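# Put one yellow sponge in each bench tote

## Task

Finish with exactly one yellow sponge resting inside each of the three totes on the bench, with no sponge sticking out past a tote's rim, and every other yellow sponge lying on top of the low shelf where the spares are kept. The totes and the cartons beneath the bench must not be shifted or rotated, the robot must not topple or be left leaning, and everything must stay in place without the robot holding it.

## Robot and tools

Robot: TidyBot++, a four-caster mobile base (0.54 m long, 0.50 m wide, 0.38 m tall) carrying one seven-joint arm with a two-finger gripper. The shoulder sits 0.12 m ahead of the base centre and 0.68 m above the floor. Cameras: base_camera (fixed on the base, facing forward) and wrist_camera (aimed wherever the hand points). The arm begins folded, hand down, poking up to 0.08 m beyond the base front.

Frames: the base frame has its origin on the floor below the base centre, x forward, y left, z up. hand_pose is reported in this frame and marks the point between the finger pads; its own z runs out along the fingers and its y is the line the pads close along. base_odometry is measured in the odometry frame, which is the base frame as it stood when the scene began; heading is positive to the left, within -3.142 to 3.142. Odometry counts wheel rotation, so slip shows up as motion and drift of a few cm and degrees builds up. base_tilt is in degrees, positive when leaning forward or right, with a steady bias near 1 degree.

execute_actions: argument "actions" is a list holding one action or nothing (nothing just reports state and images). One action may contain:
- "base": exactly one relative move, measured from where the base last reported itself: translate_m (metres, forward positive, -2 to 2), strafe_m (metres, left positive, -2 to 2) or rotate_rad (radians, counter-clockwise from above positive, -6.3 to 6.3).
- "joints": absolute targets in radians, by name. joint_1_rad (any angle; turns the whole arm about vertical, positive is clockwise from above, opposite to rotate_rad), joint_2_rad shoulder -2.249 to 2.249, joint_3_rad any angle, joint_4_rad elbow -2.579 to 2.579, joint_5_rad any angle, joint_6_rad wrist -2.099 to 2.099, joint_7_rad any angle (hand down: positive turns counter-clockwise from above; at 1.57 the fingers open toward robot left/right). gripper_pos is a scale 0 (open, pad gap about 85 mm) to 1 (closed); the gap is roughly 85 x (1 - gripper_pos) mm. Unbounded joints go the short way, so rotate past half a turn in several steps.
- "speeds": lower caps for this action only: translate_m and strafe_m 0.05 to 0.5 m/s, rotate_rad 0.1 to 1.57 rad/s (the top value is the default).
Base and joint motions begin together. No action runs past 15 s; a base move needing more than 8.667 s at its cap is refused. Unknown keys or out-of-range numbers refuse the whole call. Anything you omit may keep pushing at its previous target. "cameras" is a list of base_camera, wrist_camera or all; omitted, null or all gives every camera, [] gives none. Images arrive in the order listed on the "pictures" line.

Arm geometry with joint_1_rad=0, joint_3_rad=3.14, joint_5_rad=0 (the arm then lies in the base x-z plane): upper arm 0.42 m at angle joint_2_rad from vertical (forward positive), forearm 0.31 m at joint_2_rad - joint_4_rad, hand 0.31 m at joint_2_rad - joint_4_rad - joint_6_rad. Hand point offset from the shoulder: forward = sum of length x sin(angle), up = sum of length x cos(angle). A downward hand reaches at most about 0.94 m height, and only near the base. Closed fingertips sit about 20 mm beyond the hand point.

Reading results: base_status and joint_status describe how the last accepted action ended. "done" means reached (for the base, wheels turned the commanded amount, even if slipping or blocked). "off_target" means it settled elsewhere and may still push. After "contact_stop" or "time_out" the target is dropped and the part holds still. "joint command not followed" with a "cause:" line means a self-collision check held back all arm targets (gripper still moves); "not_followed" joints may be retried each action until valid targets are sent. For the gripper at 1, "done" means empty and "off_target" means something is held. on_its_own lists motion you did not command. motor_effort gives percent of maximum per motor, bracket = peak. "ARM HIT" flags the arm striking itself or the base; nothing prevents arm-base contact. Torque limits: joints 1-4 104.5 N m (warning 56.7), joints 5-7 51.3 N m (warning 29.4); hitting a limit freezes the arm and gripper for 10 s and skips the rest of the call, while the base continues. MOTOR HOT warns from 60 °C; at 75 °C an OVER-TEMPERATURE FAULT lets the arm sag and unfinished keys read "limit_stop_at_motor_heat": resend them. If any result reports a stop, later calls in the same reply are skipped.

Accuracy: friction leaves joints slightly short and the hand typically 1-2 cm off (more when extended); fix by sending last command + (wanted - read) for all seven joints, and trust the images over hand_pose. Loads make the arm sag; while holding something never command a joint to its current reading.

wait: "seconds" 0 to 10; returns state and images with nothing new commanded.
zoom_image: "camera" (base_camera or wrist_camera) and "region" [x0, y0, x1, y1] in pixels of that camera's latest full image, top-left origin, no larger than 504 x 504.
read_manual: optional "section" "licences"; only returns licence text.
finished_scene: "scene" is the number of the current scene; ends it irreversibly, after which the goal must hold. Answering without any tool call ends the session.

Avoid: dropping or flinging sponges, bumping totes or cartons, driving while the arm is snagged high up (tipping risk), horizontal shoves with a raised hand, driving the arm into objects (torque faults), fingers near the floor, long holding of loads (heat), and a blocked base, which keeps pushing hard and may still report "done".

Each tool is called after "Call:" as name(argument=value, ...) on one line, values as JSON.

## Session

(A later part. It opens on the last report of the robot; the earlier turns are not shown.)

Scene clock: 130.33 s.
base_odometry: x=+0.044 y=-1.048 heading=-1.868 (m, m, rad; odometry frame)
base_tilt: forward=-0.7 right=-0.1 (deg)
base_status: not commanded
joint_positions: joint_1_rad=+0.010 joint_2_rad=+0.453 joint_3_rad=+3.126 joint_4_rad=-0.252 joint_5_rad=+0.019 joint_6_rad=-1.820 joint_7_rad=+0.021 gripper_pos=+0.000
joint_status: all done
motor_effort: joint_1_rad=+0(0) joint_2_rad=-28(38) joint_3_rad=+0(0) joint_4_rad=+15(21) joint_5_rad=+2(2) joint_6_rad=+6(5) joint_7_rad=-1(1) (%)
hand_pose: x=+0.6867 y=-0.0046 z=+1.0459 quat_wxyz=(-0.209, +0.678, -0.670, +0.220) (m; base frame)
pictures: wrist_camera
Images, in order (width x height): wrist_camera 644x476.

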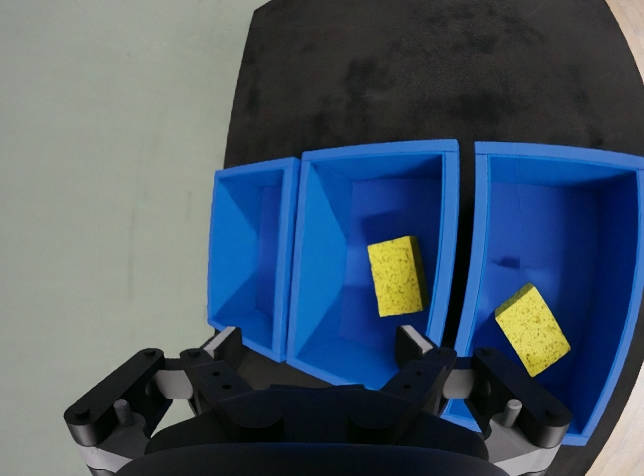

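Call:
execute_actions(actions=[{"joints":{"joint_2_rad":0.0,"joint_4_rad":-0.5,"joint_6_rad":-1.85}}], cameras=[])

Call:
execute_actions(actions=[{"base":{"translate_m":-1.11}}], cameras=[])

Call:
execute_actions(actions=[{"base":{"strafe_m":1.7},"joints":{"joint_1_rad":-1.575,"joint_4_rad":-0.9}}], cameras=[])

Call:
execute_actions(actions=[{"joints":{"joint_2_rad":0.52,"joint_4_rad":-0.85,"joint_6_rad":-1.79}}], cameras=["wrist_camera"])

Scene clock: 138.80 s.
base_odometry: x=+0.044 y=-1.048 heading=-1.868 (m, m, rad; odometry frame)
base_tilt: forward=-0.6 right=-0.2 (deg)
base_status: not commanded
joint_positions: joint_1_rad=+0.010 joint_2_rad=-0.002 joint_3_rad=+3.126 joint_4_rad=-0.487 joint_5_rad=+0.019 joint_6_rad=-1.820 joint_7_rad=+0.021 gripper_pos=+0.000
joint_status: all done
motor_effort: joint_1_rad=+1(0) joint_2_rad=-12(32) joint_3_rad=+0(0) joint_4_rad=+14(17) joint_5_rad=+2(1) joint_6_rad=+7(7) joint_7_rad=-1(1) (%)
hand_pose: x=+0.4954 y=-0.0023 z=+1.1723 quat_wxyz=(-0.280, +0.650, -0.642, +0.295) (m; base frame)
pictures: none
No camera images: the call's "cameras" was empty. Leave "cameras" out to get every camera's image.

Scene clock: 142.47 s.
base_odometry: x=+0.369 y=+0.013 heading=-1.868 (m, m, rad; odometry frame)
base_tilt: forward=-0.6 right=-0.3 (deg)
base_status: done
joint_positions: joint_1_rad=+0.010 joint_2_rad=+0.000 joint_3_rad=+3.126 joint_4_rad=-0.492 joint_5_rad=+0.019 joint_6_rad=-1.821 joint_7_rad=+0.021 gripper_pos=+0.000
joint_status: not commanded
motor_effort: joint_1_rad=+0(2) joint_2_rad=-10(16) joint_3_rad=+0(2) joint_4_rad=+13(15) joint_5_rad=+2(2) joint_6_rad=+7(8) joint_7_rad=-1(1) (%)
hand_pose: x=+0.4964 y=-0.0025 z=+1.1693 quat_wxyz=(-0.277, +0.651, -0.643, +0.292) (m; base frame)
pictures: none
No camera images: the call's "cameras" was empty. Leave "cameras" out to get every camera's image.

Scene clock: 147.23 s.
base_odometry: x=+1.994 y=-0.485 heading=-1.868 (m, m, rad; odometry frame)
base_tilt: forward=-0.6 right=-0.2 (deg)
base_status: done
joint_positions: joint_1_rad=-1.558 joint_2_rad=+0.001 joint_3_rad=+3.126 joint_4_rad=-0.890 joint_5_rad=+0.019 joint_6_rad=-1.821 joint_7_rad=+0.021 gripper_pos=+0.000
joint_status: all done
motor_effort: joint_1_rad=+1(1) joint_2_rad=-16(19) joint_3_rad=+0(2) joint_4_rad=+17(18) joint_5_rad=+2(1) joint_6_rad=+4(7) joint_7_rad=-1(1) (%)
hand_pose: x=+0.1225 y=+0.3741 z=+1.0172 quat_wxyz=(-0.213, +0.977, +0.007, +0.011) (m; base frame)
pictures: none
No camera images: the call's "cameras" was empty. Leave "cameras" out to get every camera's image.

Scene clock: 149.13 s.
base_odometry: x=+1.994 y=-0.485 heading=-1.868 (m, m, rad; odometry frame)
base_tilt: forward=-0.7 right=-0.3 (deg)
base_status: not commanded
joint_positions: joint_1_rad=-1.558 joint_2_rad=+0.517 joint_3_rad=+3.126 joint_4_rad=-0.863 joint_5_rad=+0.019 joint_6_rad=-1.820 joint_7_rad=+0.021 gripper_pos=+0.000
joint_status: all done
motor_effort: joint_1_rad=+0(0) joint_2_rad=-34(37) joint_3_rad=+0(0) joint_4_rad=+18(20) joint_5_rad=+1(2) joint_6_rad=-1(4) joint_7_rad=-1(1) (%)
hand_pose: x=+0.1240 y=+0.4984 z=+0.7966 quat_wxyz=(+0.029, +1.000, +0.009, +0.005) (m; base frame)
pictures: wrist_camera
Images, in order (width x height): wrist_camera 644x476.

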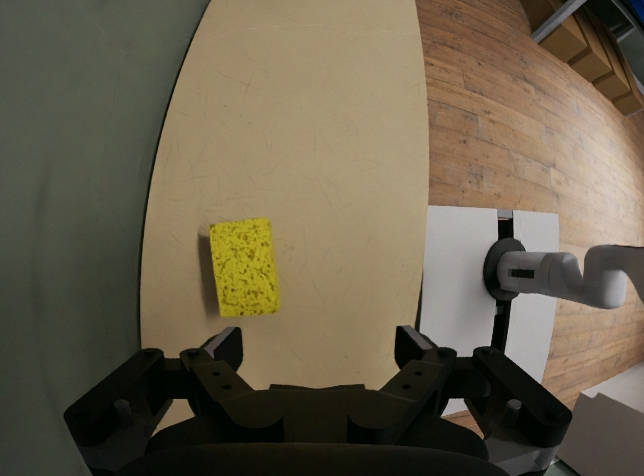

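Call:
execute_actions(actions=[{"base":{"strafe_m":0.02},"joints":{"joint_2_rad":0.635,"joint_4_rad":-0.98,"joint_6_rad":-1.51,"joint_7_rad":0.13}}], cameras=[])

Call:
execute_actions(actions=[{"base":{"translate_m":0.02}}], cameras=["wrist_camera"])

Scene clock: 154.63 s.
base_odometry: x=+2.013 y=-0.491 heading=-1.868 (m, m, rad; odometry frame)
base_tilt: forward=-0.6 right=-0.2 (deg)
base_status: done
joint_positions: joint_1_rad=-1.558 joint_2_rad=+0.638 joint_3_rad=+3.126 joint_4_rad=-0.979 joint_5_rad=+0.019 joint_6_rad=-1.535 joint_7_rad=+0.088 gripper_pos=+0.000
joint_status: all done
motor_effort: joint_1_rad=+0(1) joint_2_rad=-38(43) joint_3_rad=+0(0) joint_4_rad=+19(22) joint_5_rad=+2(1) joint_6_rad=+1(0) joint_7_rad=-1(1) (%)
hand_pose: x=+0.1239 y=+0.5615 z=+0.6942 quat_wxyz=(+0.005, +0.999, +0.044, +0.005) (m; base frame)
pictures: none
No camera images: the call's "cameras" was empty. Leave "cameras" out to get every camera's image.

Scene clock: 155.50 s.
base_odometry: x=+2.008 y=-0.510 heading=-1.868 (m, m, rad; odometry frame)
base_tilt: forward=-0.6 right=-0.2 (deg)
base_status: done
joint_positions: joint_1_rad=-1.566 joint_2_rad=+0.638 joint_3_rad=+3.126 joint_4_rad=-0.979 joint_5_rad=+0.019 joint_6_rad=-1.535 joint_7_rad=+0.088 gripper_pos=+0.000
joint_status: not commanded
motor_effort: joint_1_rad=+1(2) joint_2_rad=-38(40) joint_3_rad=+0(2) joint_4_rad=+18(20) joint_5_rad=+2(2) joint_6_rad=+0(0) joint_7_rad=-1(1) (%)
hand_pose: x=+0.1198 y=+0.5615 z=+0.6942 quat_wxyz=(+0.005, +0.999, +0.048, +0.005) (m; base frame)
pictures: wrist_camera
Images, in order (width x height): wrist_camera 644x476.

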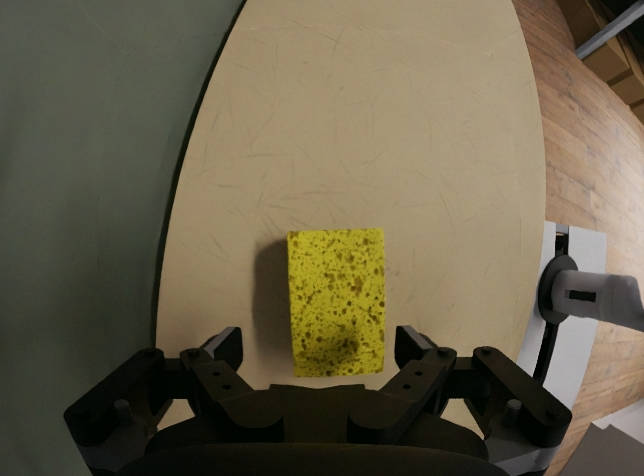

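Shift about 0.012 away, then descend.

Call:
execute_actions(actions=[{"base":{"strafe_m":-0.014},"joints":{"joint_7_rad":0.2}}], cameras=[])

Call:
execute_actions(actions=[{"joints":{"joint_2_rad":0.69,"joint_4_rad":-1.09,"joint_6_rad":-1.365}}], cameras=["wrist_camera"])

Scene clock: 158.87 s.
base_odometry: x=+1.994 y=-0.506 heading=-1.868 (m, m, rad; odometry frame)
base_tilt: forward=-0.5 right=-0.2 (deg)
base_status: done
joint_positions: joint_1_rad=-1.566 joint_2_rad=+0.637 joint_3_rad=+3.126 joint_4_rad=-0.979 joint_5_rad=+0.019 joint_6_rad=-1.534 joint_7_rad=+0.164 gripper_pos=+0.000
joint_status: all done
motor_effort: joint_1_rad=+1(2) joint_2_rad=-38(42) joint_3_rad=+0(1) joint_4_rad=+19(21) joint_5_rad=+2(2) joint_6_rad=+0(1) joint_7_rad=-1(1) (%)
hand_pose: x=+0.1198 y=+0.5617 z=+0.6949 quat_wxyz=(+0.004, +0.996, +0.086, +0.005) (m; base frame)
pictures: none
No camera images: the call's "cameras" was empty. Leave "cameras" out to get every camera's image.

Scene clock: 159.90 s.
base_odometry: x=+1.994 y=-0.506 heading=-1.868 (m, m, rad; odometry frame)
base_tilt: forward=-0.7 right=-0.1 (deg)
base_status: not commanded
joint_positions: joint_1_rad=-1.566 joint_2_rad=+0.679 joint_3_rad=+3.126 joint_4_rad=-1.084 joint_5_rad=+0.019 joint_6_rad=-1.393 joint_7_rad=+0.164 gripper_pos=+0.000
joint_status: all done
motor_effort: joint_1_rad=+0(0) joint_2_rad=-38(41) joint_3_rad=+0(0) joint_4_rad=+18(19) joint_5_rad=+2(1) joint_6_rad=+1(1) joint_7_rad=-1(1) (%)
hand_pose: x=+0.1193 y=+0.5682 z=+0.6379 quat_wxyz=(+0.008, +0.996, +0.087, +0.004) (m; base frame)
pictures: wrist_camera
Images, in order (width x height): wrist_camera 644x476.

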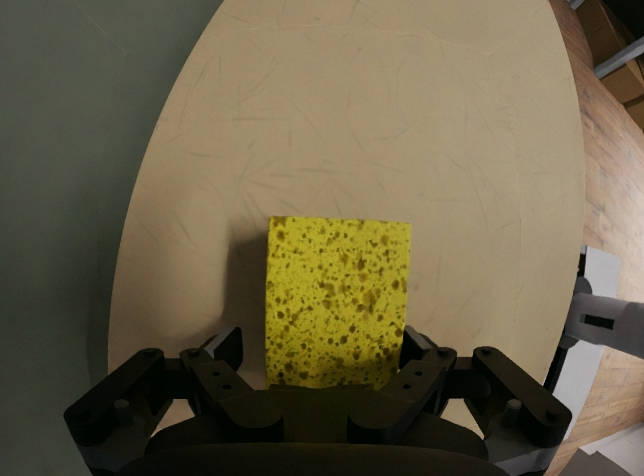

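Call:
execute_actions(actions=[{"joints":{"gripper_pos":0.5}}], cameras=[])

Call:
execute_actions(actions=[{"joints":{"joint_2_rad":0.3,"joint_4_rad":-0.8,"joint_6_rad":-1.9}}], cameras=[])

Call:
execute_actions(actions=[{"base":{"strafe_m":-1.705},"joints":{"joint_2_rad":0.0,"joint_4_rad":-0.4,"joint_6_rad":-1.75,"joint_7_rad":-0.02}}], cameras=[])

Call:
execute_actions(actions=[{"base":{"translate_m":1.09},"joints":{"joint_1_rad":0.03}}])

Scene clock: 164.57 s.
base_odometry: x=+1.994 y=-0.506 heading=-1.868 (m, m, rad; odometry frame)
base_tilt: forward=-0.6 right=-0.1 (deg)
base_status: not commanded
joint_positions: joint_1_rad=-1.566 joint_2_rad=+0.677 joint_3_rad=+3.126 joint_4_rad=-1.083 joint_5_rad=+0.019 joint_6_rad=-1.393 joint_7_rad=+0.164 gripper_pos=+0.384
joint_status: gripper_pos off_target (ended at +0.384, target +0.500)
motor_effort: joint_1_rad=+0(1) joint_2_rad=-36(40) joint_3_rad=-1(1) joint_4_rad=+18(19) joint_5_rad=+1(2) joint_6_rad=+2(2) joint_7_rad=-1(1) (%)
hand_pose: x=+0.1193 y=+0.5687 z=+0.6398 quat_wxyz=(+0.006, +0.996, +0.087, +0.004) (m; base frame)
pictures: none
No camera images: the call's "cameras" was empty. Leave "cameras" out to get every camera's image.

Scene clock: 166.30 s.
base_odometry: x=+1.994 y=-0.506 heading=-1.868 (m, m, rad; odometry frame)
base_tilt: forward=-0.5 right=-0.2 (deg)
base_status: not commanded
joint_positions: joint_1_rad=-1.566 joint_2_rad=+0.294 joint_3_rad=+3.126 joint_4_rad=-0.801 joint_5_rad=+0.019 joint_6_rad=-1.875 joint_7_rad=+0.164 gripper_pos=+0.384
joint_status: all done
motor_effort: joint_1_rad=+0(0) joint_2_rad=-26(43) joint_3_rad=+0(1) joint_4_rad=+19(21) joint_5_rad=+1(1) joint_6_rad=+1(2) joint_7_rad=-1(1) (%)
hand_pose: x=+0.1202 y=+0.4544 z=+0.9218 quat_wxyz=(-0.085, +0.993, +0.083, +0.013) (m; base frame)
pictures: none
No camera images: the call's "cameras" was empty. Leave "cameras" out to get every camera's image.

Scene clock: 171.07 s.
base_odometry: x=+0.364 y=-0.008 heading=-1.867 (m, m, rad; odometry frame)
base_tilt: forward=-0.6 right=-0.1 (deg)
base_status: done
joint_positions: joint_1_rad=-1.566 joint_2_rad=-0.007 joint_3_rad=+3.126 joint_4_rad=-0.399 joint_5_rad=+0.019 joint_6_rad=-1.781 joint_7_rad=+0.025 gripper_pos=+0.384
joint_status: all done
motor_effort: joint_1_rad=+0(1) joint_2_rad=-12(32) joint_3_rad=+0(1) joint_4_rad=+14(19) joint_5_rad=+2(2) joint_6_rad=+8(8) joint_7_rad=-1(1) (%)
hand_pose: x=+0.1197 y=+0.3736 z=+1.2166 quat_wxyz=(-0.465, +0.885, +0.009, +0.011) (m; base frame)
pictures: none
No camera images: the call's "cameras" was empty. Leave "cameras" out to get every camera's image.

Scene clock: 174.60 s.
base_odometry: x=+0.044 y=-1.051 heading=-1.868 (m, m, rad; odometry frame)
base_tilt: forward=-0.6 right=-0.2 (deg)
base_status: done
joint_positions: joint_1_rad=+0.012 joint_2_rad=-0.003 joint_3_rad=+3.126 joint_4_rad=-0.399 joint_5_rad=+0.019 joint_6_rad=-1.780 joint_7_rad=+0.025 gripper_pos=+0.384
joint_status: all done
motor_effort: joint_1_rad=+0(2) joint_2_rad=-11(14) joint_3_rad=+0(2) joint_4_rad=+12(13) joint_5_rad=+1(3) joint_6_rad=+8(8) joint_7_rad=-1(1) (%)
hand_pose: x=+0.4950 y=-0.0034 z=+1.2155 quat_wxyz=(-0.319, +0.631, -0.622, +0.337) (m; base frame)
pictures: base_camera, wrist_camera
Images, in order (width x height): base_camera 644x364, wrist_camera 644x476.

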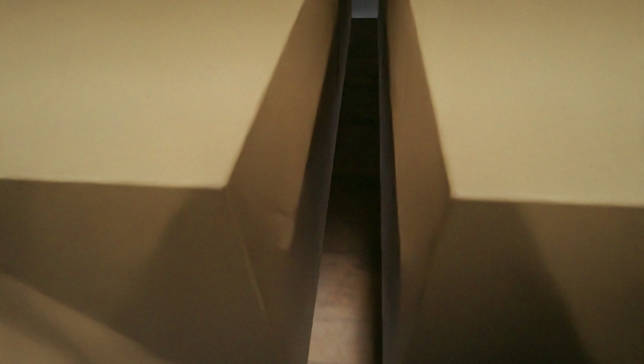

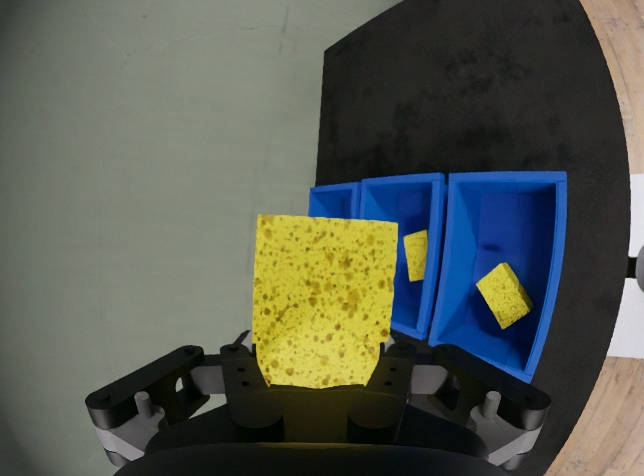

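Call:
execute_actions(actions=[{"joints":{"joint_2_rad":0.3,"joint_4_rad":-0.67,"joint_6_rad":-0.85}}], cameras=[])

Call:
execute_actions(actions=[{"joints":{"joint_2_rad":0.6}}], cameras=["wrist_camera"])

Scene clock: 180.30 s.
base_odometry: x=+0.044 y=-1.051 heading=-1.868 (m, m, rad; odometry frame)
base_tilt: forward=-0.6 right=-0.1 (deg)
base_status: not commanded
joint_positions: joint_1_rad=+0.012 joint_2_rad=+0.310 joint_3_rad=+3.126 joint_4_rad=-0.676 joint_5_rad=+0.019 joint_6_rad=-0.879 joint_7_rad=+0.025 gripper_pos=+0.384
joint_status: all done
motor_effort: joint_1_rad=+0(1) joint_2_rad=-30(37) joint_3_rad=+0(0) joint_4_rad=+22(25) joint_5_rad=+1(1) joint_6_rad=+10(10) joint_7_rad=-1(1) (%)
hand_pose: x=+0.8073 y=-0.0039 z=+1.1654 quat_wxyz=(-0.411, +0.575, -0.561, +0.431) (m; base frame)
pictures: none
No camera images: the call's "cameras" was empty. Leave "cameras" out to get every camera's image.

Scene clock: 181.97 s.
base_odometry: x=+0.044 y=-1.051 heading=-1.868 (m, m, rad; odometry frame)
base_tilt: forward=-0.5 right=-0.2 (deg)
base_status: not commanded
joint_positions: joint_1_rad=+0.012 joint_2_rad=+0.610 joint_3_rad=+3.126 joint_4_rad=-0.676 joint_5_rad=+0.019 joint_6_rad=-0.878 joint_7_rad=+0.025 gripper_pos=+0.384
joint_status: all done
motor_effort: joint_1_rad=+1(0) joint_2_rad=-41(48) joint_3_rad=+0(0) joint_4_rad=+24(26) joint_5_rad=+2(2) joint_6_rad=+8(9) joint_7_rad=-1(1) (%)
hand_pose: x=+0.9196 y=-0.0053 z=+0.9416 quat_wxyz=(-0.324, +0.632, -0.616, +0.340) (m; base frame)
pictures: wrist_camera
Images, in order (width x height): wrist_camera 644x476.

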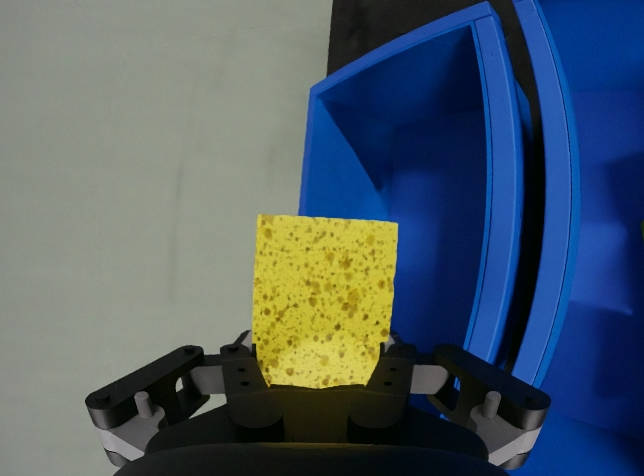

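Call:
execute_actions(actions=[{"joints":{"joint_2_rad":0.66}}], cameras=[])

Call:
execute_actions(actions=[{"joints":{"gripper_pos":0.1}}], cameras=["wrist_camera"])

Call:
execute_actions(actions=[{"joints":{"joint_2_rad":0.4,"joint_4_rad":-0.4,"joint_6_rad":-1.5}}], cameras=["wrist_camera"])

Scene clock: 192.20 s.
base_odometry: x=+0.044 y=-1.051 heading=-1.868 (m, m, rad; odometry frame)
base_tilt: forward=-0.5 right=-0.3 (deg)
base_status: not commanded
joint_positions: joint_1_rad=+0.012 joint_2_rad=+0.643 joint_3_rad=+3.126 joint_4_rad=-0.674 joint_5_rad=+0.019 joint_6_rad=-0.875 joint_7_rad=+0.025 gripper_pos=+0.385
joint_status: all done
motor_effort: joint_1_rad=+0(1) joint_2_rad=-41(44) joint_3_rad=+0(0) joint_4_rad=+22(25) joint_5_rad=+2(2) joint_6_rad=+7(7) joint_7_rad=-1(1) (%)
hand_pose: x=+0.9284 y=-0.0054 z=+0.9166 quat_wxyz=(-0.315, +0.637, -0.621, +0.331) (m; base frame)
pictures: none
No camera images: the call's "cameras" was empty. Leave "cameras" out to get every camera's image.

Scene clock: 192.97 s.
base_odometry: x=+0.044 y=-1.051 heading=-1.868 (m, m, rad; odometry frame)
base_tilt: forward=-0.6 right=-0.2 (deg)
base_status: not commanded
joint_positions: joint_1_rad=+0.012 joint_2_rad=+0.643 joint_3_rad=+3.126 joint_4_rad=-0.667 joint_5_rad=+0.019 joint_6_rad=-0.867 joint_7_rad=+0.025 gripper_pos=+0.100
joint_status: all done
motor_effort: joint_1_rad=+1(1) joint_2_rad=-39(41) joint_3_rad=+0(0) joint_4_rad=+21(23) joint_5_rad=+1(2) joint_6_rad=+5(7) joint_7_rad=-1(1) (%)
hand_pose: x=+0.9307 y=-0.0054 z=+0.9226 quat_wxyz=(-0.320, +0.634, -0.619, +0.336) (m; base frame)
pictures: wrist_camera
Images, in order (width x height): wrist_camera 644x476.

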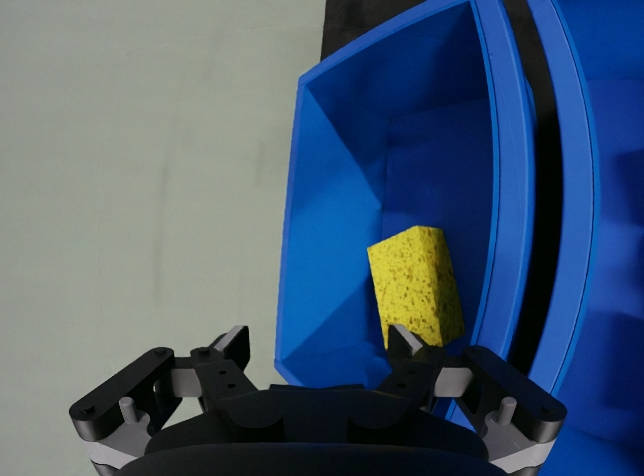

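Scene clock: 194.67 s.
base_odometry: x=+0.045 y=-1.051 heading=-1.868 (m, m, rad; odometry frame)
base_tilt: forward=-0.6 right=-0.1 (deg)
base_status: not commanded
joint_positions: joint_1_rad=+0.012 joint_2_rad=+0.391 joint_3_rad=+3.126 joint_4_rad=-0.394 joint_5_rad=+0.019 joint_6_rad=-1.472 joint_7_rad=+0.025 gripper_pos=+0.100
joint_status: all done
motor_effort: joint_1_rad=+1(0) joint_2_rad=-29(46) joint_3_rad=+0(0) joint_4_rad=+18(25) joint_5_rad=+2(1) joint_6_rad=+7(7) joint_7_rad=-1(1) (%)
hand_pose: x=+0.7422 y=-0.0059 z=+1.0962 quat_wxyz=(-0.295, +0.644, -0.634, +0.311) (m; base frame)
pictures: wrist_camera
Images, in order (width x height): wrist_camera 644x476.

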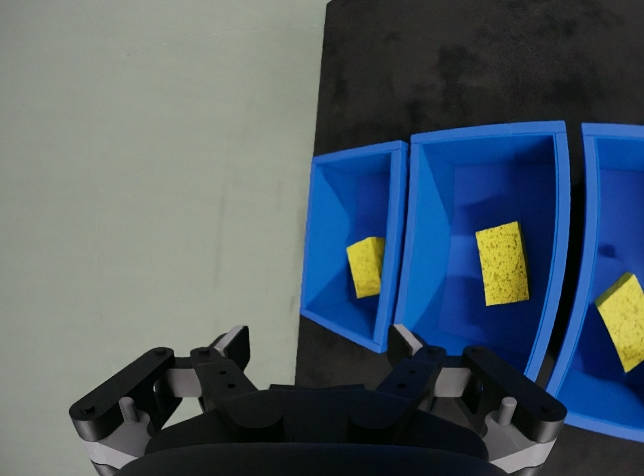

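All in; the spare remains on the shelf.

Call:
finished_scene(scene=1)

The scene is finished: the task was done.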